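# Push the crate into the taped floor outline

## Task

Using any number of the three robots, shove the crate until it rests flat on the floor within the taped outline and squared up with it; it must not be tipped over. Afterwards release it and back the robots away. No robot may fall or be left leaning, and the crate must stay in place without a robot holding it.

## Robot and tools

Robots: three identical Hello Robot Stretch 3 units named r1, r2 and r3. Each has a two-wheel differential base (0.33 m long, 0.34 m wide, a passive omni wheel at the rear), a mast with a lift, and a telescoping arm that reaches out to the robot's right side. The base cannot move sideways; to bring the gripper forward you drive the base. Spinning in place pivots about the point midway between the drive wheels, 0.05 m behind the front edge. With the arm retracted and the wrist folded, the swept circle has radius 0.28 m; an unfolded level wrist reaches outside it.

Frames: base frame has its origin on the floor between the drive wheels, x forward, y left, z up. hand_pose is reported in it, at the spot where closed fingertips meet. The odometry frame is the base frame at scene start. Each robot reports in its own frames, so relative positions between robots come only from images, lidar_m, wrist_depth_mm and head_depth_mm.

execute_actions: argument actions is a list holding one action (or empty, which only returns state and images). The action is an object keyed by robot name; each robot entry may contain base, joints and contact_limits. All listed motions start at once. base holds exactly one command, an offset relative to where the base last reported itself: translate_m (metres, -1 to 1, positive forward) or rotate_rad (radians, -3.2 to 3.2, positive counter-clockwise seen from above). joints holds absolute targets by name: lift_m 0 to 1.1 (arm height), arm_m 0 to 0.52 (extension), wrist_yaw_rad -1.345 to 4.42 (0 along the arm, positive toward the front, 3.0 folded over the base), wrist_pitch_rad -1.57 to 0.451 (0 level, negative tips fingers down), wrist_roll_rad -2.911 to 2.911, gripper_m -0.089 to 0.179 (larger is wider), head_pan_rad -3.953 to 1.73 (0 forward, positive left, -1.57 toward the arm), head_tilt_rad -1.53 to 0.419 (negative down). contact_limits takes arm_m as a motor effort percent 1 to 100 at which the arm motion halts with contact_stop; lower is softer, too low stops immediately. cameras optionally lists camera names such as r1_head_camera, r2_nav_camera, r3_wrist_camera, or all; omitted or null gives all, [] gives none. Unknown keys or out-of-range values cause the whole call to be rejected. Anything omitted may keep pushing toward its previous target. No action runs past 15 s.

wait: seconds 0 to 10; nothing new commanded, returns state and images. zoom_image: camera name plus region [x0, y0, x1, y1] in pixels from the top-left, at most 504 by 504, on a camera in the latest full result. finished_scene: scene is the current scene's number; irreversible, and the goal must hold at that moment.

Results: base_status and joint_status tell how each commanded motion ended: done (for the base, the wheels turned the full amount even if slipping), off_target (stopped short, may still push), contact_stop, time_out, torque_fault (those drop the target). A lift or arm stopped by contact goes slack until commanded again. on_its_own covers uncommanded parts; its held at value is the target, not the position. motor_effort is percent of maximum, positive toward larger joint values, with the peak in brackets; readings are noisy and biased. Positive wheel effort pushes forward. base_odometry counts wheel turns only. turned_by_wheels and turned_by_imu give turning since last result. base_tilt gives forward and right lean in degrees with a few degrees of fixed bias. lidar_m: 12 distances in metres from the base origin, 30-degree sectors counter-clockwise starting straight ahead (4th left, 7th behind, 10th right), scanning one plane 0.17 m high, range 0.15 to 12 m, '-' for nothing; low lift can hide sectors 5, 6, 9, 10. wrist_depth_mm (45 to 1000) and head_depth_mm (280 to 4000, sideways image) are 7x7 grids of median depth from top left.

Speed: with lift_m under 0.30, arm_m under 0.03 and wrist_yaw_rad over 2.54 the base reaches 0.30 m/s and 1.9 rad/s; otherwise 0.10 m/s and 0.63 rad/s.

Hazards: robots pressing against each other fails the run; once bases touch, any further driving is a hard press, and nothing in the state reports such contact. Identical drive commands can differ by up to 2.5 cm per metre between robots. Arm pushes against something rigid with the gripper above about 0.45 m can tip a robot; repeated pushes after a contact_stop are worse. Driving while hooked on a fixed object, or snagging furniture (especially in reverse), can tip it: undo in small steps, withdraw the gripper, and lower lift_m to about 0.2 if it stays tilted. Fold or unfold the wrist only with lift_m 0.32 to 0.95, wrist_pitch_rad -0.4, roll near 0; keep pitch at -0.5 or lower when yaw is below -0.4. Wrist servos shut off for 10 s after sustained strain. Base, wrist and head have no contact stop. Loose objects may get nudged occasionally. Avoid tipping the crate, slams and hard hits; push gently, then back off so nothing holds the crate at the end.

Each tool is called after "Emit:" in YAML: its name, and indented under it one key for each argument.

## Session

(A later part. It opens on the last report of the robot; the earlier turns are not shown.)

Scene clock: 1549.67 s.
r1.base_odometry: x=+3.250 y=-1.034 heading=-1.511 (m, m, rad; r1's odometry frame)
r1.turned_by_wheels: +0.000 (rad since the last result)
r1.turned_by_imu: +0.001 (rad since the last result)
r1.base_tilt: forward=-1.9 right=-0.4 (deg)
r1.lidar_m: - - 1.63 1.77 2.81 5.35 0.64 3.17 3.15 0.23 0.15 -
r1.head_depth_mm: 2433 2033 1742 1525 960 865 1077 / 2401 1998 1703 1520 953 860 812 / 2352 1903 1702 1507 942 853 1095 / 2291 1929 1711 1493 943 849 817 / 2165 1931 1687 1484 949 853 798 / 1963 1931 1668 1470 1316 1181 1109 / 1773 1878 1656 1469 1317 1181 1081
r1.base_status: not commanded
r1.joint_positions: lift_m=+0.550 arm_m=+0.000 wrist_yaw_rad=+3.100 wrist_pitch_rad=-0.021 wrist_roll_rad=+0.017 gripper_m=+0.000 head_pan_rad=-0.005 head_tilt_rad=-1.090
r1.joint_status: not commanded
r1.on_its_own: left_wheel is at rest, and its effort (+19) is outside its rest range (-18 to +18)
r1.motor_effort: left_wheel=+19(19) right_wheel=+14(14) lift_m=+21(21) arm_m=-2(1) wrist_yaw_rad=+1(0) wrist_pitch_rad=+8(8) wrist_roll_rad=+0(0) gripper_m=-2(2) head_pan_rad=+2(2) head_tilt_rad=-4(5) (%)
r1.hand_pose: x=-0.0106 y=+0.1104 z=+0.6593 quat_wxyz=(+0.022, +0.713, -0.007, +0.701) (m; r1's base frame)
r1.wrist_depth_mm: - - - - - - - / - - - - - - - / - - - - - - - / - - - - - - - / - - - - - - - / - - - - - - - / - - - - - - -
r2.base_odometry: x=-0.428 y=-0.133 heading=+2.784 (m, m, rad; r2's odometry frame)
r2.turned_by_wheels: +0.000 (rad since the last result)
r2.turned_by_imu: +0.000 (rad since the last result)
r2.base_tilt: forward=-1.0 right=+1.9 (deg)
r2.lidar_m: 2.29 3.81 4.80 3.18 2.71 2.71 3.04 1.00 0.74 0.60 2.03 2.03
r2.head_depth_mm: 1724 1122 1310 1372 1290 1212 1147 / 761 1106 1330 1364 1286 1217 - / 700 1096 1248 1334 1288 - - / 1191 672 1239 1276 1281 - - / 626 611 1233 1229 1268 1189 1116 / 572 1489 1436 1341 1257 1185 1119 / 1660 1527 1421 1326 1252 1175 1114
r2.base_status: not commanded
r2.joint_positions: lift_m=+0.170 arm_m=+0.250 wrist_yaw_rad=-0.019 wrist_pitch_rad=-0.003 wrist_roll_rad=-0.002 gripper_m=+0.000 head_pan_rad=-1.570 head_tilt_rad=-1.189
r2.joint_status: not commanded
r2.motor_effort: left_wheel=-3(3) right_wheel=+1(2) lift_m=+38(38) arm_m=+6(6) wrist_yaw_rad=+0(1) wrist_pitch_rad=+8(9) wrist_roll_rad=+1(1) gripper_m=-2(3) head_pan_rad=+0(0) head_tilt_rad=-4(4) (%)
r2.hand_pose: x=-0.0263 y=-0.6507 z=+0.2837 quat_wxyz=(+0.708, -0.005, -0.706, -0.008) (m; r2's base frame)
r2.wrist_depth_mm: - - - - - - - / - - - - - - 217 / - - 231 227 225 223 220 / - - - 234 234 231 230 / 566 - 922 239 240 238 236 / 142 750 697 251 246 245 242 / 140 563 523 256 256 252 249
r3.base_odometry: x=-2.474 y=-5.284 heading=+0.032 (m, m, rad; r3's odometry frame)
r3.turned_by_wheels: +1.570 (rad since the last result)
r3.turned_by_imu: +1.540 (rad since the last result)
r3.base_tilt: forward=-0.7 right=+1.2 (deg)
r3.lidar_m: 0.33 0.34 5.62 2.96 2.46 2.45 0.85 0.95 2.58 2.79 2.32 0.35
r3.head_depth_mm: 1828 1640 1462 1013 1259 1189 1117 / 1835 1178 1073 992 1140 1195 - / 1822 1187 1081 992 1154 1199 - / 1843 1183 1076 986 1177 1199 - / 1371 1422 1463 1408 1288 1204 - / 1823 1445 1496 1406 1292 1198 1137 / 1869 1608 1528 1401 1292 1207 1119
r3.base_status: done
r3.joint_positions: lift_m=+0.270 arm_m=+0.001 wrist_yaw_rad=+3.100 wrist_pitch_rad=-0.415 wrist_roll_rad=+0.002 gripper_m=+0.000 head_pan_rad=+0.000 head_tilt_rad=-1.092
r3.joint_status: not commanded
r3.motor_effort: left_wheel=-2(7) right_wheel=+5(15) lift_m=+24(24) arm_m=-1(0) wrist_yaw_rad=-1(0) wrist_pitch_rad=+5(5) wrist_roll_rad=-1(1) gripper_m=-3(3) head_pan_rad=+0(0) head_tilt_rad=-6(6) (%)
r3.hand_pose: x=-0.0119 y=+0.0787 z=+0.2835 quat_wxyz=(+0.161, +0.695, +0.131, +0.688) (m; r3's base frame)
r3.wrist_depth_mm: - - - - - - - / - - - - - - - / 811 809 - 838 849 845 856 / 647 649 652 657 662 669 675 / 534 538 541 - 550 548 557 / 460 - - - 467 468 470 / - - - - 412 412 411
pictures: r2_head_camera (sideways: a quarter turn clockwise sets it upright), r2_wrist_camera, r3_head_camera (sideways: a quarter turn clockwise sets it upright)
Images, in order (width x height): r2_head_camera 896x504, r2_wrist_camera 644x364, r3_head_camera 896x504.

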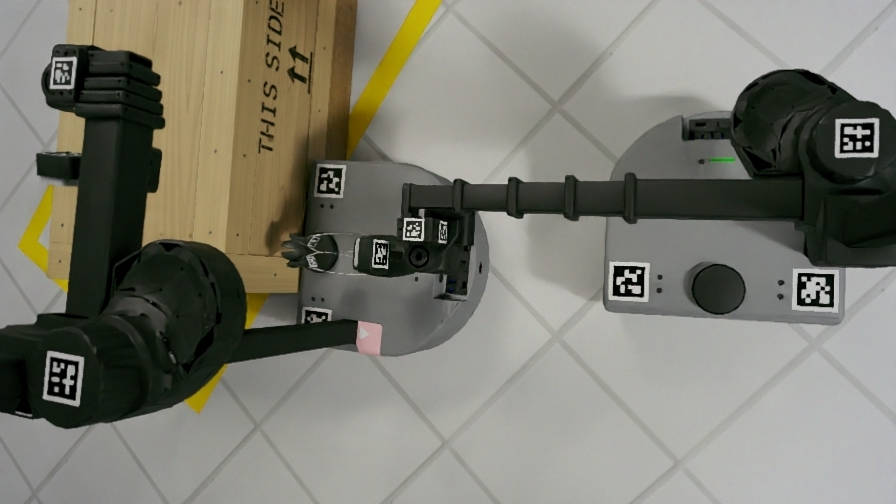

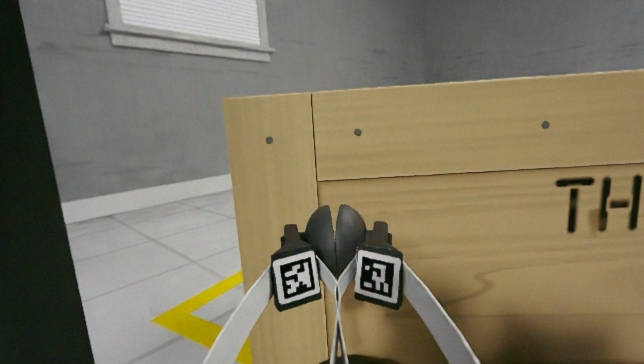

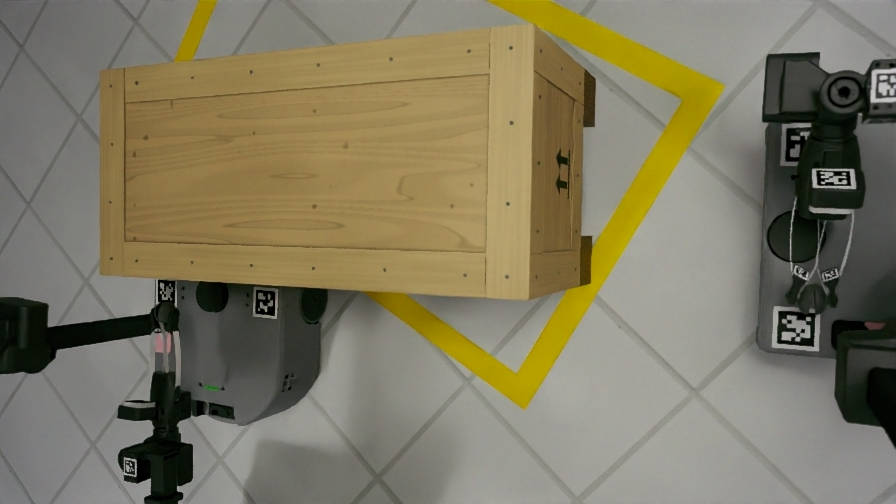

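Emit:
execute_actions:
  actions:
    - {"r2":{"joints":{"arm_m":0.34},"contact_limits":{"arm_m":13}},"r3":{"base":{"translate_m":0.27},"joints":{"lift_m":0.5}}}
  cameras: ["r3_head_camera"]

Scene clock: 1555.60 s.
r1.base_odometry: x=+3.250 y=-1.034 heading=-1.511 (m, m, rad; r1's odometry frame)
r1.turned_by_wheels: +0.000 (rad since the last result)
r1.turned_by_imu: +0.002 (rad since the last result)
r1.base_tilt: forward=-1.9 right=-0.4 (deg)
r1.lidar_m: - - 1.64 1.78 2.81 5.35 0.64 3.17 3.15 0.23 0.15 -
r1.head_depth_mm: 2409 2043 1742 1516 957 864 1083 / 2398 1994 1724 1499 956 859 813 / 2372 1918 1696 1508 948 856 1097 / 2309 1941 1690 1489 942 853 839 / 2144 1968 1689 1491 953 854 801 / 1977 1924 1666 1465 1317 1190 1110 / 1782 1881 1658 1465 1308 1177 1079
r1.base_status: not commanded
r1.joint_positions: lift_m=+0.550 arm_m=+0.000 wrist_yaw_rad=+3.100 wrist_pitch_rad=-0.021 wrist_roll_rad=+0.017 gripper_m=+0.000 head_pan_rad=-0.005 head_tilt_rad=-1.090
r1.joint_status: not commanded
r1.on_its_own: left_wheel is at rest, and its effort (+19) is outside its rest range (-18 to +18)
r1.motor_effort: left_wheel=+19(19) right_wheel=+14(14) lift_m=+21(21) arm_m=-1(2) wrist_yaw_rad=+0(1) wrist_pitch_rad=+8(8) wrist_roll_rad=+0(0) gripper_m=-3(2) head_pan_rad=+3(3) head_tilt_rad=-3(4) (%)
r1.hand_pose: x=-0.0106 y=+0.1104 z=+0.6593 quat_wxyz=(+0.022, +0.713, -0.007, +0.701) (m; r1's base frame)
r1.wrist_depth_mm: - - - - - - - / - - - - - - - / - - - - - - - / - - - - - - - / - - - - - - - / - - - - - - - / - - - - - - -
r2.base_odometry: x=-0.428 y=-0.133 heading=+2.784 (m, m, rad; r2's odometry frame)
r2.turned_by_wheels: +0.000 (rad since the last result)
r2.turned_by_imu: -0.001 (rad since the last result)
r2.base_tilt: forward=-1.1 right=+1.7 (deg)
r2.lidar_m: 2.29 3.81 4.81 3.17 2.72 2.71 3.05 1.00 0.74 0.59 2.04 2.03
r2.head_depth_mm: 1717 1125 1315 1366 1291 1213 1145 / 761 1106 1326 1367 1282 1212 - / 698 1103 1260 1340 1283 - - / 1196 671 1247 1234 1274 - - / 625 611 1232 1230 1266 1187 1113 / 572 1486 1434 1335 1258 1183 1119 / 1655 1532 1424 1330 1252 1178 1110
r2.base_status: not commanded
r2.joint_positions: lift_m=+0.170 arm_m=+0.302 wrist_yaw_rad=-0.022 wrist_pitch_rad=-0.003 wrist_roll_rad=-0.002 gripper_m=+0.000 head_pan_rad=-1.570 head_tilt_rad=-1.189
r2.joint_status: arm_m contact_stop (moved +0.052 of +0.090)
r2.on_its_own: arm_m is slack since a contact_stop, until your next command for it (your +0.340 is given up)
r2.motor_effort: left_wheel=-5(5) right_wheel=+2(4) lift_m=+38(38) arm_m=+0(12) wrist_yaw_rad=+2(2) wrist_pitch_rad=+9(9) wrist_roll_rad=+1(1) gripper_m=-2(3) head_pan_rad=+0(1) head_tilt_rad=-5(4) (%)
r2.contact_limits: arm_m 13 (drawing in: default 28, maximum 46; extending or still: default 40, maximum 64)
r2.hand_pose: x=-0.0271 y=-0.7026 z=+0.2835 quat_wxyz=(+0.708, -0.006, -0.706, -0.009) (m; r2's base frame)
r2.wrist_depth_mm: - - - - - - - / - - - - 171 170 167 / - - 178 177 174 173 172 / - - 182 181 180 178 178 / - - 189 186 186 185 183 / 793 758 196 - 191 191 189 / 578 570 354 199 199 197 194
r3.base_odometry: x=-2.204 y=-5.275 heading=+0.032 (m, m, rad; r3's odometry frame)
r3.turned_by_wheels: +0.000 (rad since the last result)
r3.turned_by_imu: +0.001 (rad since the last result)
r3.base_tilt: forward=-0.7 right=+1.2 (deg)
r3.lidar_m: - - 6.08 3.23 2.66 2.65 1.12 2.77 2.75 0.25 0.15 -
r3.head_depth_mm: 1827 1649 1463 1019 921 851 - / 1835 1660 1078 986 912 856 - / 1841 1656 1079 987 914 857 - / 1840 1662 1078 989 916 856 - / 1809 1594 1311 1344 1283 1174 - / 797 827 1300 1369 1297 1210 1140 / 747 1658 1473 1396 1297 1204 1134
r3.base_status: done
r3.joint_positions: lift_m=+0.500 arm_m=+0.001 wrist_yaw_rad=+3.100 wrist_pitch_rad=-0.416 wrist_roll_rad=+0.002 gripper_m=+0.000 head_pan_rad=+0.000 head_tilt_rad=-1.092
r3.joint_status: all done
r3.motor_effort: left_wheel=-2(9) right_wheel=+4(13) lift_m=+37(39) arm_m=-1(1) wrist_yaw_rad=+0(0) wrist_pitch_rad=+5(5) wrist_roll_rad=-1(1) gripper_m=-3(3) head_pan_rad=+0(0) head_tilt_rad=-6(5) (%)
r3.hand_pose: x=-0.0119 y=+0.0787 z=+0.5129 quat_wxyz=(+0.161, +0.695, +0.131, +0.688) (m; r3's base frame)
r3.wrist_depth_mm: - - - - - - 889 / - - - - - - 848 / - - - - - - - / - - - - - 954 864 / 835 854 842 - 854 848 868 / 712 724 712 684 724 734 731 / 619 630 630 632 633 640 645
pictures: r3_head_camera (sideways: a quarter turn clockwise sets it upright)
Images, in order (width x height): r3_head_camera 896x504.

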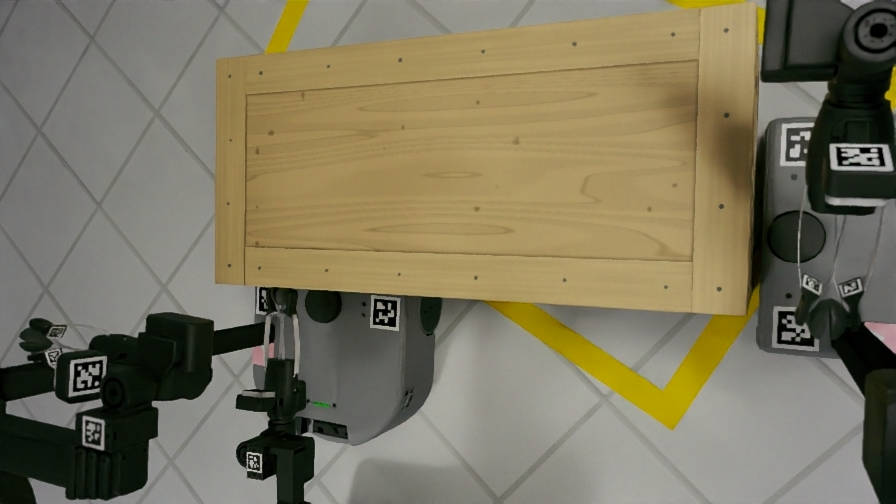

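Emit:
execute_actions:
  actions:
    - {"r1":{"base":{"translate_m":0.14}},"r2":{"joints":{"arm_m":0.43},"contact_limits":{"arm_m":100}},"r3":{"base":{"translate_m":0.10}}}
  cameras: []

Emit:
execute_actions:
  actions:
    - {"r2":{"joints":{"arm_m":0.36}}}
  cameras: ["r2_head_camera","r3_head_camera","r1_head_camera"]

Scene clock: 1560.50 s.
r1.base_odometry: x=+3.258 y=-1.174 heading=-1.511 (m, m, rad; r1's odometry frame)
r1.turned_by_wheels: +0.000 (rad since the last result)
r1.turned_by_imu: -0.152 (rad since the last result)
r1.base_tilt: forward=-1.9 right=-0.4 (deg)
r1.lidar_m: - - 1.60 1.61 2.24 5.43 0.62 3.34 3.22 0.21 0.15 -
r1.head_depth_mm: 2422 2030 1742 1518 960 865 1087 / 2396 1996 1732 1514 951 857 812 / 2368 1987 1691 1500 948 851 998 / 2324 1891 1697 1491 940 848 803 / 2311 1863 1691 1483 942 847 801 / 2154 1948 1672 1482 1298 1152 1075 / 1920 1933 1664 1475 1312 1184 1079
r1.base_status: translate_m off_target (by the wheels' count: +0.1396 of +0.1400)
r1.joint_positions: lift_m=+0.550 arm_m=+0.000 wrist_yaw_rad=+3.100 wrist_pitch_rad=-0.021 wrist_roll_rad=+0.017 gripper_m=+0.000 head_pan_rad=-0.005 head_tilt_rad=-1.090
r1.joint_status: not commanded
r1.on_its_own: left_wheel is at rest, and its effort (+37) is outside its rest range (-18 to +18); right_wheel is at rest, and its effort (+44) is outside its rest range (-18 to +18)
r1.motor_effort: left_wheel=+37(47) right_wheel=+44(64) lift_m=+21(21) arm_m=-2(1) wrist_yaw_rad=+0(1) wrist_pitch_rad=+8(8) wrist_roll_rad=+0(0) gripper_m=-2(3) head_pan_rad=+2(2) head_tilt_rad=-4(3) (%)
r1.hand_pose: x=-0.0107 y=+0.1104 z=+0.6593 quat_wxyz=(+0.022, +0.713, -0.007, +0.701) (m; r1's base frame)
r1.wrist_depth_mm: - - - - - - - / - - - - - - - / - - - - - - - / - - - - - - - / - - - - - - - / - - - - - - - / - - - - - - -
r2.base_odometry: x=-0.428 y=-0.133 heading=+2.784 (m, m, rad; r2's odometry frame)
r2.turned_by_wheels: +0.000 (rad since the last result)
r2.turned_by_imu: +0.010 (rad since the last result)
r2.base_tilt: forward=-1.8 right=+0.8 (deg)
r2.lidar_m: 2.31 3.85 4.80 3.16 2.71 2.71 3.05 0.97 0.82 0.72 2.04 2.03
r2.head_depth_mm: 1232 1156 1364 1381 1291 1208 1140 / 706 1161 1417 1378 1285 1218 - / 725 1167 1323 1371 1291 - - / 704 1170 1267 1326 1285 - - / 668 1143 1276 1348 1279 1195 1114 / 682 1570 1453 1356 1264 1188 1122 / 1705 1555 1450 1344 1261 1184 1114
r2.base_status: not commanded
r2.joint_positions: lift_m=+0.170 arm_m=+0.426 wrist_yaw_rad=+0.058 wrist_pitch_rad=-0.064 wrist_roll_rad=-0.002 gripper_m=+0.000 head_pan_rad=-1.570 head_tilt_rad=-1.189
r2.joint_status: all done
r2.on_its_own: wrist_yaw_rad is held at +0.023, not at your -0.020, by its stall guard, which is still easing; arm_m is at rest, and its effort (+55) is outside its rest range (-14 to +14)
r2.motor_effort: left_wheel=-1(8) right_wheel=+0(3) lift_m=+38(38) arm_m=+55(64) wrist_yaw_rad=-30(34) wrist_pitch_rad=+32(66) wrist_roll_rad=+1(1) gripper_m=-10(11) head_pan_rad=+0(0) head_tilt_rad=-5(5) (%)
r2.contact_limits: arm_m 64 (drawing in: default 28, maximum 46; extending or still: default 40, maximum 64)
r2.hand_pose: x=-0.0067 y=-0.8248 z=+0.2679 quat_wxyz=(+0.708, +0.044, -0.705, -0.002) (m; r2's base frame)
r2.wrist_depth_mm: - - - - - - - / - - - - 152 139 129 / - - 183 167 154 142 133 / - - 191 174 160 148 137 / - - 203 186 167 154 143 / 751 732 626 192 172 160 148 / 511 549 218 200 185 167 153
r3.base_odometry: x=-2.104 y=-5.272 heading=+0.032 (m, m, rad; r3's odometry frame)
r3.turned_by_wheels: -0.001 (rad since the last result)
r3.turned_by_imu: -0.134 (rad since the last result)
r3.base_tilt: forward=-0.7 right=+1.3 (deg)
r3.lidar_m: - - 5.99 3.60 2.75 2.68 1.17 1.17 2.80 0.19 0.15 -
r3.head_depth_mm: 1829 1655 1469 1016 932 852 - / 1840 1645 1073 990 910 846 - / 1834 1667 1076 990 913 848 - / 1843 1662 1080 990 916 860 - / 1817 821 1298 1260 1264 880 - / 820 724 1291 1350 1289 1203 1133 / 745 708 1472 1402 1298 1204 1132
r3.base_status: translate_m off_target (by the wheels' count: +0.0999 of +0.1000)
r3.joint_positions: lift_m=+0.500 arm_m=+0.001 wrist_yaw_rad=+3.100 wrist_pitch_rad=-0.416 wrist_roll_rad=+0.002 gripper_m=+0.000 head_pan_rad=+0.000 head_tilt_rad=-1.092
r3.joint_status: not commanded
r3.on_its_own: right_wheel is at rest, and its effort (+38) is outside its rest range (-18 to +18)
r3.motor_effort: left_wheel=+5(58) right_wheel=+38(64) lift_m=+35(36) arm_m=-1(1) wrist_yaw_rad=+0(0) wrist_pitch_rad=+6(6) wrist_roll_rad=-1(1) gripper_m=-3(3) head_pan_rad=+0(0) head_tilt_rad=-5(6) (%)
r3.hand_pose: x=-0.0119 y=+0.0786 z=+0.5129 quat_wxyz=(+0.161, +0.695, +0.132, +0.688) (m; r3's base frame)
r3.wrist_depth_mm: - - - - - 937 - / - - - - - - - / - - - - - - - / - - - - - 924 - / 823 829 831 - 842 856 860 / 713 720 721 687 731 736 734 / 628 622 623 636 623 268 270
pictures: none
No camera images: the call's "cameras" was empty. Leave "cameras" out to get every camera's image.

Scene clock: 1562.37 s.
r1.base_odometry: x=+3.258 y=-1.174 heading=-1.511 (m, m, rad; r1's odometry frame)
r1.turned_by_wheels: +0.000 (rad since the last result)
r1.turned_by_imu: +0.000 (rad since the last result)
r1.base_tilt: forward=-1.9 right=-0.5 (deg)
r1.lidar_m: - - 1.59 1.61 2.24 5.44 0.74 3.31 3.21 0.21 0.15 -
r1.head_depth_mm: 2418 2029 1753 1522 958 862 1078 / 2388 2011 1721 1523 952 857 810 / 2377 2000 1714 1499 947 854 1003 / 2341 1890 1712 1490 941 849 805 / 2320 1860 1686 1484 938 847 801 / 2139 1935 1664 1469 1298 1155 1080 / 1915 1936 1662 1464 1309 1184 1075
r1.base_status: not commanded
r1.joint_positions: lift_m=+0.550 arm_m=+0.000 wrist_yaw_rad=+3.100 wrist_pitch_rad=-0.021 wrist_roll_rad=+0.017 gripper_m=+0.000 head_pan_rad=-0.005 head_tilt_rad=-1.090
r1.joint_status: not commanded
r1.on_its_own: left_wheel is at rest, and its effort (+38) is outside its rest range (-18 to +18); right_wheel is at rest, and its effort (+44) is outside its rest range (-18 to +18)
r1.motor_effort: left_wheel=+38(37) right_wheel=+44(44) lift_m=+22(21) arm_m=-2(1) wrist_yaw_rad=+0(0) wrist_pitch_rad=+8(8) wrist_roll_rad=+0(0) gripper_m=-3(1) head_pan_rad=+3(2) head_tilt_rad=-4(4) (%)
r1.hand_pose: x=-0.0107 y=+0.1104 z=+0.6593 quat_wxyz=(+0.022, +0.713, -0.007, +0.701) (m; r1's base frame)
r1.wrist_depth_mm: - - - - - - - / - - - - - - - / - - - - - - - / - - - - - - - / - - - - - - - / - - - - - - - / - - - - - - -
r2.base_odometry: x=-0.428 y=-0.133 heading=+2.784 (m, m, rad; r2's odometry frame)
r2.turned_by_wheels: +0.000 (rad since the last result)
r2.turned_by_imu: -0.011 (rad since the last result)
r2.base_tilt: forward=-1.2 right=+1.8 (deg)
r2.lidar_m: 2.29 3.82 4.80 3.19 2.71 2.71 3.05 0.98 0.81 0.72 2.04 2.03
r2.head_depth_mm: 1201 1137 1362 1377 1287 1215 1142 / 694 1139 1414 1363 1283 1216 - / 704 1150 1299 1360 1286 - - / 680 1151 1280 1313 1276 - - / 649 1120 1258 1332 1266 1187 1112 / 655 1529 1435 1336 1254 1181 1119 / 1647 1533 1427 1329 1249 1175 1115
r2.base_status: not commanded
r2.joint_positions: lift_m=+0.170 arm_m=+0.360 wrist_yaw_rad=+0.075 wrist_pitch_rad=-0.001 wrist_roll_rad=-0.002 gripper_m=+0.000 head_pan_rad=-1.570 head_tilt_rad=-1.189
r2.joint_status: all done
r2.on_its_own: wrist_yaw_rad is held at +0.074, not at your -0.020, by its stall guard, which is not easing now
r2.motor_effort: left_wheel=+0(18) right_wheel=+0(14) lift_m=+38(38) arm_m=-5(36) wrist_yaw_rad=-1(34) wrist_pitch_rad=+8(32) wrist_roll_rad=+1(1) gripper_m=-3(11) head_pan_rad=-1(1) head_tilt_rad=-5(5) (%)
r2.hand_pose: x=-0.0022 y=-0.7608 z=+0.2840 quat_wxyz=(+0.708, +0.027, -0.706, +0.026) (m; r2's base frame)
r2.wrist_depth_mm: 123 - - - - - - / 123 - - - - 195 178 / 123 - 250 228 209 194 180 / 125 151 259 236 217 200 186 / 130 150 931 244 221 206 191 / 135 150 697 252 225 211 196 / 144 150 512 261 242 218 201
r3.base_odometry: x=-2.104 y=-5.272 heading=+0.032 (m, m, rad; r3's odometry frame)
r3.turned_by_wheels: +0.000 (rad since the last result)
r3.turned_by_imu: +0.000 (rad since the last result)
r3.base_tilt: forward=-0.7 right=+1.2 (deg)
r3.lidar_m: - - 6.04 3.61 2.75 2.68 1.17 1.17 2.80 0.19 0.15 -
r3.head_depth_mm: 1836 1649 1465 1015 926 853 - / 1826 1657 1070 988 913 849 - / 1837 1658 1077 989 915 849 - / 1851 1668 1079 988 917 859 - / 1814 819 1299 1260 1263 876 - / 819 724 1300 1357 1290 1206 1133 / 743 707 1341 1401 1299 1207 1143
r3.base_status: not commanded
r3.joint_positions: lift_m=+0.500 arm_m=+0.001 wrist_yaw_rad=+3.100 wrist_pitch_rad=-0.416 wrist_roll_rad=+0.002 gripper_m=+0.000 head_pan_rad=+0.000 head_tilt_rad=-1.092
r3.joint_status: not commanded
r3.on_its_own: right_wheel is at rest, and its effort (+37) is outside its rest range (-18 to +18)
r3.motor_effort: left_wheel=+5(5) right_wheel=+37(37) lift_m=+35(35) arm_m=+0(1) wrist_yaw_rad=+0(0) wrist_pitch_rad=+6(6) wrist_roll_rad=-1(1) gripper_m=-3(3) head_pan_rad=+0(0) head_tilt_rad=-5(5) (%)
r3.hand_pose: x=-0.0119 y=+0.0786 z=+0.5129 quat_wxyz=(+0.161, +0.695, +0.132, +0.688) (m; r3's base frame)
r3.wrist_depth_mm: - - - - - 921 - / - - - - - - - / - - - - - - - / - - - - - 928 - / 831 832 841 - 839 869 881 / 720 709 721 685 728 735 734 / 623 630 632 632 617 268 269
pictures: r1_head_camera (sideways: a quarter turn clockwise sets it upright), r2_head_camera (sideways: a quarter turn clockwise sets it upright), r3_head_camera (sideways: a quarter turn clockwise sets it upright)
Images, in order (width x height): r1_head_camera 896x504, r2_head_camera 896x504, r3_head_camera 896x504.

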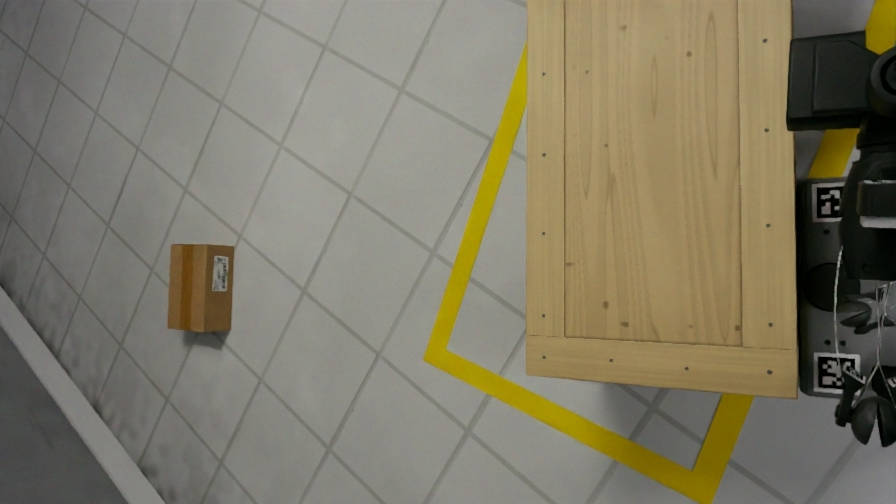

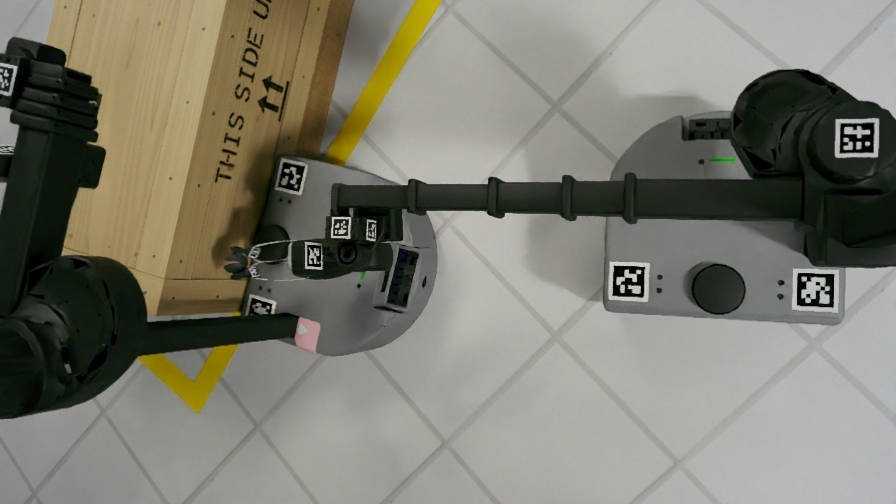

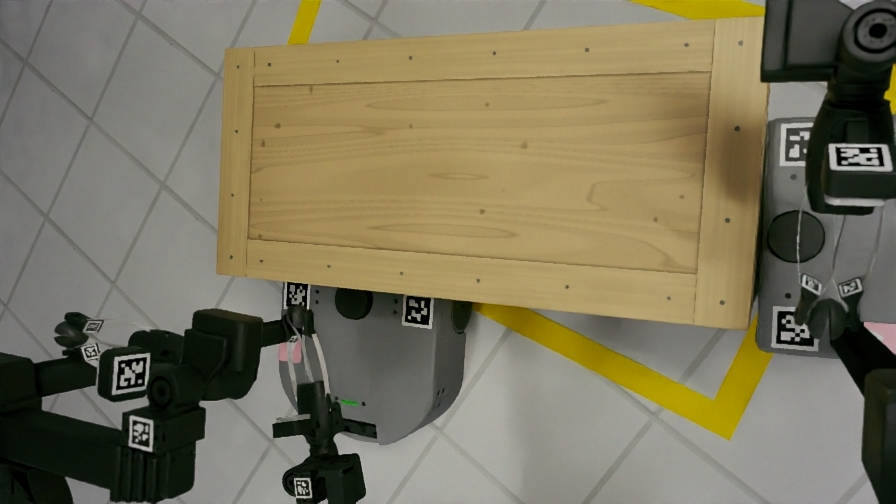

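Emit:
execute_actions:
  actions:
    - {"r2":{"joints":{"arm_m":0.02,"wrist_yaw_rad":-0.02},"base":{"rotate_rad":-1.08}}}
  cameras: []

Emit:
execute_actions:
  actions:
    - {"r2":{"base":{"translate_m":0.25}}}
  cameras: []

Emit:
execute_actions:
  actions:
    - {"r2":{"base":{"rotate_rad":0.85}}}
  cameras: ["r2_head_camera","r2_wrist_camera"]

Scene clock: 1571.40 s.
r1.base_odometry: x=+3.258 y=-1.174 heading=-1.511 (m, m, rad; r1's odometry frame)
r1.turned_by_wheels: +0.000 (rad since the last result)
r1.turned_by_imu: +0.002 (rad since the last result)
r1.base_tilt: forward=-2.0 right=-0.4 (deg)
r1.lidar_m: - - 1.60 1.62 2.24 5.42 0.73 3.33 3.21 0.21 0.15 -
r1.head_depth_mm: 2415 2027 1729 1538 959 860 1082 / 2414 1987 1716 1520 951 862 812 / 2393 1996 1711 1495 945 853 999 / 2341 1891 1695 1488 938 852 800 / 2320 1888 1694 1483 933 848 798 / 2150 1940 1679 1482 1284 1153 1080 / 1930 1908 1684 1473 1309 1177 1081
r1.base_status: not commanded
r1.joint_positions: lift_m=+0.550 arm_m=+0.000 wrist_yaw_rad=+3.100 wrist_pitch_rad=-0.021 wrist_roll_rad=+0.017 gripper_m=+0.000 head_pan_rad=-0.005 head_tilt_rad=-1.090
r1.joint_status: not commanded
r1.on_its_own: left_wheel is at rest, and its effort (+38) is outside its rest range (-18 to +18); right_wheel is at rest, and its effort (+44) is outside its rest range (-18 to +18)
r1.motor_effort: left_wheel=+38(38) right_wheel=+44(44) lift_m=+21(21) arm_m=-1(1) wrist_yaw_rad=+0(0) wrist_pitch_rad=+8(8) wrist_roll_rad=+0(0) gripper_m=-2(2) head_pan_rad=+2(3) head_tilt_rad=-3(5) (%)
r1.hand_pose: x=-0.0107 y=+0.1104 z=+0.6593 quat_wxyz=(+0.022, +0.713, -0.007, +0.701) (m; r1's base frame)
r1.wrist_depth_mm: - - - - - - - / - - - - - - - / - - - - - - - / - - - - - - - / - - - - - - - / - - - - - - - / - - - - - - -
r2.base_odometry: x=-0.428 y=-0.133 heading=+1.704 (m, m, rad; r2's odometry frame)
r2.turned_by_wheels: -1.080 (rad since the last result)
r2.turned_by_imu: -1.098 (rad since the last result)
r2.base_tilt: forward=-1.1 right=+1.9 (deg)
r2.lidar_m: 2.04 2.03 2.26 3.62 4.80 3.24 2.72 2.71 3.00 1.02 0.82 0.72
r2.head_depth_mm: 1727 1586 1465 1377 1288 1211 1142 / 1712 1567 1466 1367 1281 1222 - / 1695 1570 1451 1361 1287 - - / 1685 1560 1452 1353 - - - / 1659 1497 1437 1349 1260 1188 1117 / 1435 1375 1431 1337 1260 1185 1117 / 1445 1213 1390 1333 1252 1178 1113
r2.base_status: done
r2.joint_positions: lift_m=+0.170 arm_m=+0.020 wrist_yaw_rad=-0.020 wrist_pitch_rad=-0.001 wrist_roll_rad=-0.002 gripper_m=+0.000 head_pan_rad=-1.570 head_tilt_rad=-1.189
r2.joint_status: all done
r2.motor_effort: left_wheel=+2(10) right_wheel=-2(4) lift_m=+39(38) arm_m=-4(6) wrist_yaw_rad=+0(4) wrist_pitch_rad=+7(8) wrist_roll_rad=+1(1) gripper_m=-2(2) head_pan_rad=+0(0) head_tilt_rad=-4(5) (%)
r2.hand_pose: x=-0.0266 y=-0.4215 z=+0.2840 quat_wxyz=(+0.708, -0.006, -0.706, -0.008) (m; r2's base frame)
r2.wrist_depth_mm: - 838 - - - - - / - - - - - - - / 548 656 - - - - - / 524 619 - - - - - / 528 631 748 - - 944 889 / 537 629 710 643 683 663 641 / 528 574 553 538 527 512 496
r3.base_odometry: x=-2.104 y=-5.272 heading=+0.032 (m, m, rad; r3's odometry frame)
r3.turned_by_wheels: +0.000 (rad since the last result)
r3.turned_by_imu: +0.000 (rad since the last result)
r3.base_tilt: forward=-0.7 right=+1.2 (deg)
r3.lidar_m: - - 6.01 3.60 2.74 2.68 1.17 1.17 2.79 0.19 0.15 -
r3.head_depth_mm: 1818 1642 1470 1015 926 852 - / 1824 1651 1078 987 912 848 - / 1831 1654 1072 991 916 847 - / 1837 1660 1078 991 914 856 - / 1821 817 1315 1265 1269 876 - / 822 724 1351 1354 1294 1202 1138 / 741 708 1529 1400 1300 1201 1138
r3.base_status: not commanded
r3.joint_positions: lift_m=+0.500 arm_m=+0.001 wrist_yaw_rad=+3.100 wrist_pitch_rad=-0.416 wrist_roll_rad=+0.002 gripper_m=+0.000 head_pan_rad=+0.000 head_tilt_rad=-1.092
r3.joint_status: not commanded
r3.on_its_own: right_wheel is at rest, and its effort (+38) is outside its rest range (-18 to +18)
r3.motor_effort: left_wheel=+5(5) right_wheel=+38(38) lift_m=+36(36) arm_m=-1(0) wrist_yaw_rad=+0(0) wrist_pitch_rad=+6(6) wrist_roll_rad=-1(1) gripper_m=-3(3) head_pan_rad=+0(0) head_tilt_rad=-6(4) (%)
r3.hand_pose: x=-0.0119 y=+0.0786 z=+0.5129 quat_wxyz=(+0.161, +0.695, +0.132, +0.688) (m; r3's base frame)
r3.wrist_depth_mm: - - - - - - - / - - - - - - - / - - - - - - - / - - - - - - - / 838 843 847 - 868 853 863 / 722 708 720 688 732 731 731 / 626 627 631 633 621 268 270
pictures: none
No camera images: the call's "cameras" was empty. Leave "cameras" out to get every camera's image.

Scene clock: 1575.10 s.
r1.base_odometry: x=+3.258 y=-1.174 heading=-1.511 (m, m, rad; r1's odometry frame)
r1.turned_by_wheels: +0.000 (rad since the last result)
r1.turned_by_imu: +0.001 (rad since the last result)
r1.base_tilt: forward=-2.0 right=-0.4 (deg)
r1.lidar_m: - - 1.59 1.62 2.24 5.40 0.53 3.32 3.21 0.21 0.15 -
r1.head_depth_mm: 2422 2024 1737 1520 957 865 1085 / 2395 1997 1730 1510 953 856 810 / 2368 1986 1710 1513 945 854 1001 / 2371 1881 1699 1500 941 849 803 / 2308 1847 1680 1491 935 846 793 / 2159 1944 1680 1474 1300 1153 1082 / 1926 1937 1650 1466 1307 1181 1073
r1.base_status: not commanded
r1.joint_positions: lift_m=+0.550 arm_m=+0.000 wrist_yaw_rad=+3.100 wrist_pitch_rad=-0.021 wrist_roll_rad=+0.017 gripper_m=+0.000 head_pan_rad=-0.005 head_tilt_rad=-1.090
r1.joint_status: not commanded
r1.on_its_own: left_wheel is at rest, and its effort (+38) is outside its rest range (-18 to +18); right_wheel is at rest, and its effort (+44) is outside its rest range (-18 to +18)
r1.motor_effort: left_wheel=+38(37) right_wheel=+44(44) lift_m=+21(21) arm_m=-1(2) wrist_yaw_rad=-1(0) wrist_pitch_rad=+8(8) wrist_roll_rad=+0(0) gripper_m=-3(1) head_pan_rad=+3(2) head_tilt_rad=-4(3) (%)
r1.hand_pose: x=-0.0107 y=+0.1104 z=+0.6593 quat_wxyz=(+0.022, +0.713, -0.007, +0.701) (m; r1's base frame)
r1.wrist_depth_mm: - - - - - - - / - - - - - - - / - - - - - - - / - - - - - - - / - - - - - - - / - - - - - - - / - - - - - - -
r2.base_odometry: x=-0.461 y=+0.114 heading=+1.704 (m, m, rad; r2's odometry frame)
r2.turned_by_wheels: +0.000 (rad since the last result)
r2.turned_by_imu: -0.001 (rad since the last result)
r2.base_tilt: forward=-1.1 right=+1.7 (deg)
r2.lidar_m: 1.80 1.80 2.00 3.20 4.87 3.52 2.96 2.95 2.23 0.76 0.54 0.49
r2.head_depth_mm: 1718 1587 1478 1368 1288 1209 1145 / 1707 1578 1465 1367 1283 1219 - / 1675 1540 1451 1364 1290 - - / 1447 1391 1439 1355 - - - / 1468 1206 1421 1346 1267 1186 1113 / 1179 1103 1302 1181 1222 1181 1119 / 1172 1086 1118 1166 1117 1179 1116
r2.base_status: done
r2.joint_positions: lift_m=+0.170 arm_m=+0.020 wrist_yaw_rad=-0.020 wrist_pitch_rad=-0.001 wrist_roll_rad=-0.002 gripper_m=+0.000 head_pan_rad=-1.570 head_tilt_rad=-1.189
r2.joint_status: not commanded
r2.motor_effort: left_wheel=+2(10) right_wheel=-1(4) lift_m=+38(38) arm_m=-4(5) wrist_yaw_rad=+0(0) wrist_pitch_rad=+8(8) wrist_roll_rad=+1(1) gripper_m=-3(2) head_pan_rad=+0(1) head_tilt_rad=-4(4) (%)
r2.hand_pose: x=-0.0266 y=-0.4215 z=+0.2840 quat_wxyz=(+0.708, -0.006, -0.706, -0.008) (m; r2's base frame)
r2.wrist_depth_mm: - - 850 - - - - / - - - - - - - / 389 461 564 - - - - / 372 440 552 802 - - - / 376 444 555 688 - 940 908 / 378 450 545 645 684 667 637 / 380 450 531 540 523 510 500
r3.base_odometry: x=-2.104 y=-5.272 heading=+0.032 (m, m, rad; r3's odometry frame)
r3.turned_by_wheels: +0.000 (rad since the last result)
r3.turned_by_imu: +0.000 (rad since the last result)
r3.base_tilt: forward=-0.7 right=+1.3 (deg)
r3.lidar_m: - - 6.03 3.63 2.74 2.68 1.17 1.18 2.79 0.19 0.15 -
r3.head_depth_mm: 1827 1651 1456 1016 930 855 - / 1823 1643 1078 982 913 848 - / 1833 1663 1076 988 909 847 - / 1848 1672 1074 989 913 859 - / 1808 819 1308 1269 1265 878 - / 819 725 1346 1354 1300 1199 1133 / 746 709 1526 1399 1301 1207 1136
r3.base_status: not commanded
r3.joint_positions: lift_m=+0.500 arm_m=+0.001 wrist_yaw_rad=+3.100 wrist_pitch_rad=-0.416 wrist_roll_rad=+0.002 gripper_m=+0.000 head_pan_rad=+0.000 head_tilt_rad=-1.092
r3.joint_status: not commanded
r3.on_its_own: right_wheel is at rest, and its effort (+37) is outside its rest range (-18 to +18)
r3.motor_effort: left_wheel=+5(5) right_wheel=+37(38) lift_m=+35(35) arm_m=-1(1) wrist_yaw_rad=-1(0) wrist_pitch_rad=+6(5) wrist_roll_rad=-1(1) gripper_m=-3(3) head_pan_rad=+0(0) head_tilt_rad=-5(5) (%)
r3.hand_pose: x=-0.0119 y=+0.0786 z=+0.5129 quat_wxyz=(+0.161, +0.695, +0.132, +0.688) (m; r3's base frame)
r3.wrist_depth_mm: - - - - - - - / - - - - - - 830 / - - - - - - 752 / - - - - - 958 823 / 836 845 831 - 840 861 845 / 719 720 715 683 741 742 736 / 626 633 630 641 612 269 270
pictures: none
No camera images: the call's "cameras" was empty. Leave "cameras" out to get every camera's image.

Scene clock: 1577.40 s.
r1.base_odometry: x=+3.258 y=-1.174 heading=-1.511 (m, m, rad; r1's odometry frame)
r1.turned_by_wheels: +0.000 (rad since the last result)
r1.turned_by_imu: +0.001 (rad since the last result)
r1.base_tilt: forward=-1.9 right=-0.5 (deg)
r1.lidar_m: - - 1.59 1.62 2.23 5.44 0.54 3.34 3.21 0.21 0.15 -
r1.head_depth_mm: 2422 2015 1737 1518 959 864 1081 / 2392 2007 1718 1507 954 861 811 / 2366 1985 1720 1503 946 853 1003 / 2350 1890 1692 1489 943 853 799 / 2292 1870 1693 1489 934 846 795 / 2154 1934 1679 1462 1297 1153 1077 / 1927 1928 1665 1469 1308 1185 1079
r1.base_status: not commanded
r1.joint_positions: lift_m=+0.550 arm_m=+0.000 wrist_yaw_rad=+3.100 wrist_pitch_rad=-0.021 wrist_roll_rad=+0.017 gripper_m=+0.000 head_pan_rad=-0.005 head_tilt_rad=-1.090
r1.joint_status: not commanded
r1.on_its_own: left_wheel is at rest, and its effort (+37) is outside its rest range (-18 to +18); right_wheel is at rest, and its effort (+44) is outside its rest range (-18 to +18)
r1.motor_effort: left_wheel=+37(37) right_wheel=+44(44) lift_m=+21(21) arm_m=-1(1) wrist_yaw_rad=-1(0) wrist_pitch_rad=+8(8) wrist_roll_rad=+0(0) gripper_m=-2(3) head_pan_rad=+2(2) head_tilt_rad=-5(4) (%)
r1.hand_pose: x=-0.0107 y=+0.1104 z=+0.6593 quat_wxyz=(+0.022, +0.713, -0.007, +0.701) (m; r1's base frame)
r1.wrist_depth_mm: - - - - - - - / - - - - - - - / - - - - - - - / - - - - - - - / - - - - - - - / - - - - - - - / - - - - - - -
r2.base_odometry: x=-0.461 y=+0.114 heading=+2.554 (m, m, rad; r2's odometry frame)
r2.turned_by_wheels: +0.850 (rad since the last result)
r2.turned_by_imu: +0.862 (rad since the last result)
r2.base_tilt: forward=-1.1 right=+1.8 (deg)
r2.lidar_m: 1.86 2.53 4.88 4.20 3.04 2.94 3.01 0.91 0.65 0.49 1.87 1.80
r2.head_depth_mm: 1725 1096 1161 1377 1284 1210 1146 / 1708 630 1162 1371 1282 1218 - / 1692 648 1158 1212 1290 - - / 1682 615 1058 1192 - - - / 1673 569 579 1175 1261 1187 1114 / 542 534 1402 1339 1253 1185 1123 / 1656 1524 1417 1339 1252 1174 1111
r2.base_status: done
r2.joint_positions: lift_m=+0.170 arm_m=+0.020 wrist_yaw_rad=-0.020 wrist_pitch_rad=-0.001 wrist_roll_rad=-0.002 gripper_m=+0.000 head_pan_rad=-1.570 head_tilt_rad=-1.189
r2.joint_status: not commanded
r2.motor_effort: left_wheel=-3(9) right_wheel=+2(4) lift_m=+38(38) arm_m=-4(4) wrist_yaw_rad=+0(1) wrist_pitch_rad=+8(8) wrist_roll_rad=+1(1) gripper_m=-2(2) head_pan_rad=+0(0) head_tilt_rad=-5(5) (%)
r2.hand_pose: x=-0.0266 y=-0.4215 z=+0.2840 quat_wxyz=(+0.708, -0.006, -0.706, -0.008) (m; r2's base frame)
r2.wrist_depth_mm: - 209 - - - - - / - 215 - - - - - / - 220 354 354 356 357 358 / - 226 362 364 366 369 372 / - 235 370 372 378 380 380 / 803 242 380 331 387 388 394 / 589 522 271 292 284 280 408
r3.base_odometry: x=-2.104 y=-5.272 heading=+0.032 (m, m, rad; r3's odometry frame)
r3.turned_by_wheels: +0.000 (rad since the last result)
r3.turned_by_imu: +0.000 (rad since the last result)
r3.base_tilt: forward=-0.7 right=+1.2 (deg)
r3.lidar_m: - - 6.00 3.61 2.74 2.68 1.17 1.18 2.80 0.19 0.15 -
r3.head_depth_mm: 1821 1637 1459 1017 927 853 - / 1832 1655 1070 984 911 847 - / 1843 1653 1069 984 911 849 - / 1824 1661 1079 989 915 862 - / 1832 823 1307 1272 1264 874 - / 819 722 1331 1350 1291 1204 1131 / 747 709 1464 1401 1289 1201 1134
r3.base_status: not commanded
r3.joint_positions: lift_m=+0.500 arm_m=+0.001 wrist_yaw_rad=+3.100 wrist_pitch_rad=-0.416 wrist_roll_rad=+0.002 gripper_m=+0.000 head_pan_rad=+0.000 head_tilt_rad=-1.092
r3.joint_status: not commanded
r3.on_its_own: right_wheel is at rest, and its effort (+38) is outside its rest range (-18 to +18)
r3.motor_effort: left_wheel=+5(5) right_wheel=+38(38) lift_m=+35(35) arm_m=+0(0) wrist_yaw_rad=+0(0) wrist_pitch_rad=+6(5) wrist_roll_rad=-2(1) gripper_m=-3(3) head_pan_rad=+0(0) head_tilt_rad=-5(5) (%)
r3.hand_pose: x=-0.0119 y=+0.0786 z=+0.5129 quat_wxyz=(+0.161, +0.695, +0.132, +0.688) (m; r3's base frame)
r3.wrist_depth_mm: - - - - - - - / - - - - - - 777 / - - - - - - - / - - - - - 953 783 / 834 842 839 - 848 864 808 / 715 721 721 687 734 733 728 / 623 628 629 630 616 268 270
pictures: r2_head_camera (sideways: a quarter turn clockwise sets it upright), r2_wrist_camera
Images, in order (width x height): r2_head_camera 896x504, r2_wrist_camera 644x364.

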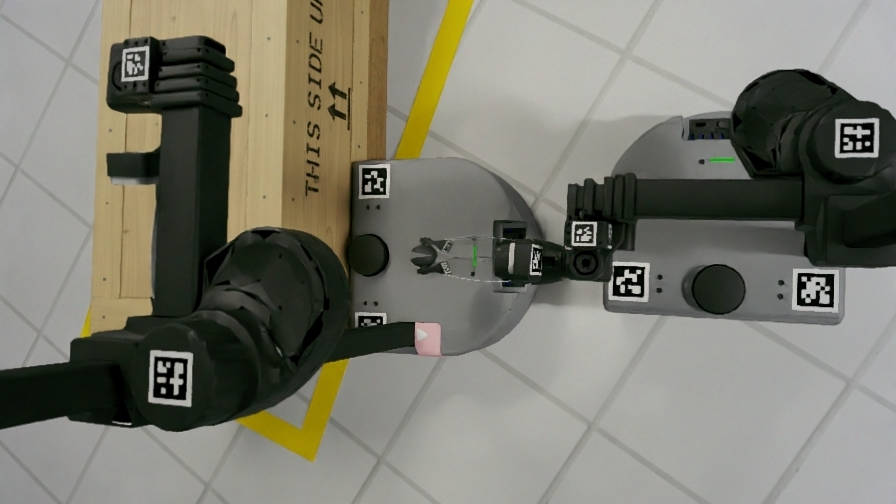

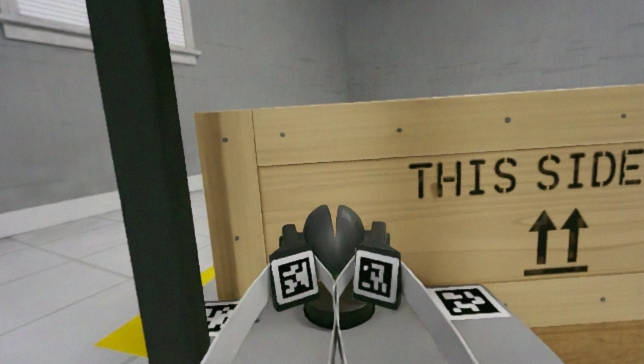

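Emit:
execute_actions:
  actions:
    - {"r2":{"base":{"rotate_rad":0.07},"joints":{"arm_m":0.25},"contact_limits":{"arm_m":13}}}
  cameras: ["r2_head_camera","r2_wrist_camera"]

Scene clock: 1581.87 s.
r1.base_odometry: x=+3.258 y=-1.174 heading=-1.511 (m, m, rad; r1's odometry frame)
r1.turned_by_wheels: +0.000 (rad since the last result)
r1.turned_by_imu: +0.001 (rad since the last result)
r1.base_tilt: forward=-2.0 right=-0.5 (deg)
r1.lidar_m: - - 1.59 1.62 2.24 5.43 0.54 3.32 3.22 0.21 0.15 -
r1.head_depth_mm: 2414 2039 1728 1510 958 865 1084 / 2422 2016 1724 1512 954 857 813 / 2379 1999 1719 1500 947 854 1003 / 2341 1889 1703 1484 942 850 803 / 2292 1866 1688 1486 939 847 800 / 2168 1916 1681 1470 1299 1150 1077 / 1923 1930 1663 1455 1304 1185 1081
r1.base_status: not commanded
r1.joint_positions: lift_m=+0.550 arm_m=+0.000 wrist_yaw_rad=+3.100 wrist_pitch_rad=-0.021 wrist_roll_rad=+0.017 gripper_m=+0.000 head_pan_rad=-0.005 head_tilt_rad=-1.090
r1.joint_status: not commanded
r1.on_its_own: left_wheel is at rest, and its effort (+38) is outside its rest range (-18 to +18); right_wheel is at rest, and its effort (+44) is outside its rest range (-18 to +18)
r1.motor_effort: left_wheel=+38(37) right_wheel=+44(44) lift_m=+21(21) arm_m=-1(2) wrist_yaw_rad=+0(0) wrist_pitch_rad=+8(8) wrist_roll_rad=+0(0) gripper_m=-2(3) head_pan_rad=+2(2) head_tilt_rad=-4(3) (%)
r1.hand_pose: x=-0.0107 y=+0.1104 z=+0.6593 quat_wxyz=(+0.022, +0.713, -0.007, +0.701) (m; r1's base frame)
r1.wrist_depth_mm: - - - - - - - / - - - - - - - / - - - - - - - / - - - - - - - / - - - - - - - / - - - - - - - / - - - - - - -
r2.base_odometry: x=-0.461 y=+0.114 heading=+2.624 (m, m, rad; r2's odometry frame)
r2.turned_by_wheels: +0.070 (rad since the last result)
r2.turned_by_imu: +0.070 (rad since the last result)
r2.base_tilt: forward=-1.2 right=+1.8 (deg)
r2.lidar_m: 1.90 2.73 4.89 3.94 2.99 2.94 3.10 0.85 0.64 0.49 1.84 1.80
r2.head_depth_mm: 1717 623 1111 1364 1289 1211 1144 / 1710 632 1128 1362 1284 1216 - / 1705 639 1142 1197 1286 - - / 1678 603 582 1200 1257 - - / 566 539 588 1199 1265 1186 1114 / 1643 1496 1432 1340 1251 1182 1122 / 1656 1526 1421 1332 1253 1180 1110
r2.base_status: done
r2.joint_positions: lift_m=+0.170 arm_m=+0.199 wrist_yaw_rad=-0.020 wrist_pitch_rad=-0.002 wrist_roll_rad=-0.002 gripper_m=+0.000 head_pan_rad=-1.570 head_tilt_rad=-1.189
r2.joint_status: arm_m contact_stop (moved +0.179 of +0.230)
r2.on_its_own: arm_m is slack since a contact_stop, until your next command for it (your +0.250 is given up)
r2.motor_effort: left_wheel=-3(10) right_wheel=+1(5) lift_m=+38(38) arm_m=+0(12) wrist_yaw_rad=+0(0) wrist_pitch_rad=+8(8) wrist_roll_rad=+1(1) gripper_m=-2(2) head_pan_rad=+0(1) head_tilt_rad=-5(5) (%)
r2.contact_limits: arm_m 13 (drawing in: default 28, maximum 46; extending or still: default 40, maximum 64)
r2.hand_pose: x=-0.0265 y=-0.6004 z=+0.2839 quat_wxyz=(+0.708, -0.006, -0.706, -0.008) (m; r2's base frame)
r2.wrist_depth_mm: - - - - - - - / - - - - 171 169 166 / - - 179 177 174 171 169 / - - 184 182 179 176 174 / - - 189 - 185 184 181 / 786 758 196 195 191 189 186 / 578 568 202 201 198 195 192
r3.base_odometry: x=-2.104 y=-5.272 heading=+0.032 (m, m, rad; r3's odometry frame)
r3.turned_by_wheels: +0.000 (rad since the last result)
r3.turned_by_imu: +0.000 (rad since the last result)
r3.base_tilt: forward=-0.7 right=+1.2 (deg)
r3.lidar_m: - - 6.00 3.62 2.75 2.68 1.17 1.18 2.80 0.19 0.15 -
r3.head_depth_mm: 1823 1642 1465 1021 926 851 - / 1835 1642 1076 983 911 848 - / 1840 1656 1076 987 912 851 - / 1837 1658 1080 992 916 858 - / 1827 823 1292 1267 1262 877 - / 821 723 1298 1354 1294 1198 1137 / 745 708 1395 1402 1298 1202 1139
r3.base_status: not commanded
r3.joint_positions: lift_m=+0.500 arm_m=+0.001 wrist_yaw_rad=+3.100 wrist_pitch_rad=-0.416 wrist_roll_rad=+0.002 gripper_m=+0.000 head_pan_rad=+0.000 head_tilt_rad=-1.092
r3.joint_status: not commanded
r3.on_its_own: right_wheel is at rest, and its effort (+38) is outside its rest range (-18 to +18)
r3.motor_effort: left_wheel=+4(5) right_wheel=+38(38) lift_m=+35(35) arm_m=+0(1) wrist_yaw_rad=+0(0) wrist_pitch_rad=+6(6) wrist_roll_rad=-1(1) gripper_m=-3(3) head_pan_rad=+0(0) head_tilt_rad=-5(5) (%)
r3.hand_pose: x=-0.0119 y=+0.0786 z=+0.5129 quat_wxyz=(+0.161, +0.695, +0.132, +0.688) (m; r3's base frame)
r3.wrist_depth_mm: - - - - - - - / - - - - - - 769 / - - - - - - - / - - - - - 940 790 / 826 849 843 - 858 852 807 / 715 708 720 685 730 733 740 / 618 625 626 635 617 270 270
pictures: r2_head_camera (sideways: a quarter turn clockwise sets it upright), r2_wrist_camera
Images, in order (width x height): r2_head_camera 896x504, r2_wrist_camera 644x364.

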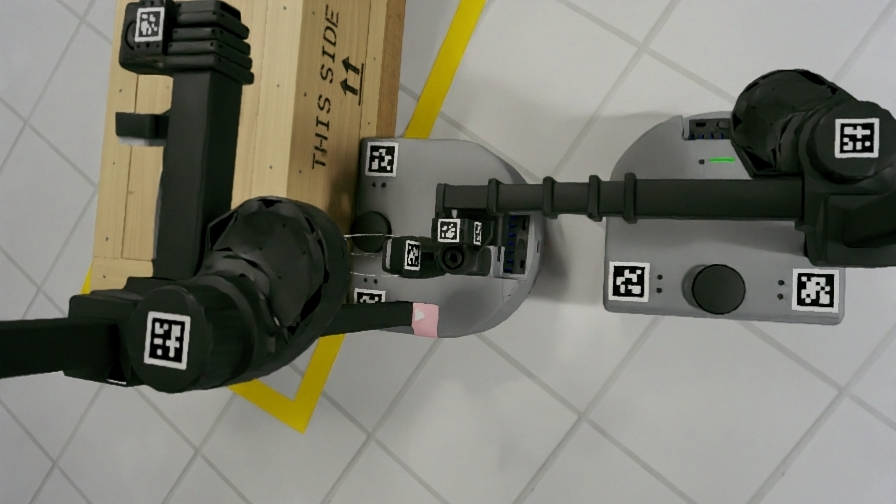

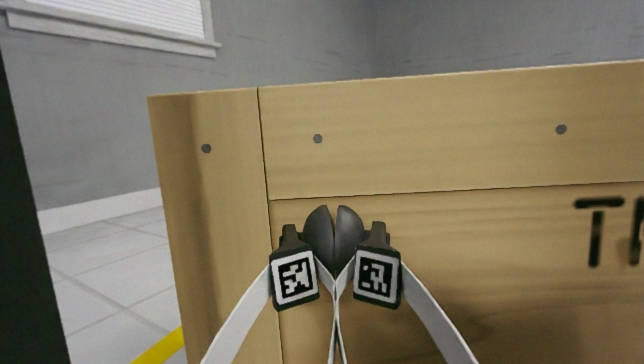

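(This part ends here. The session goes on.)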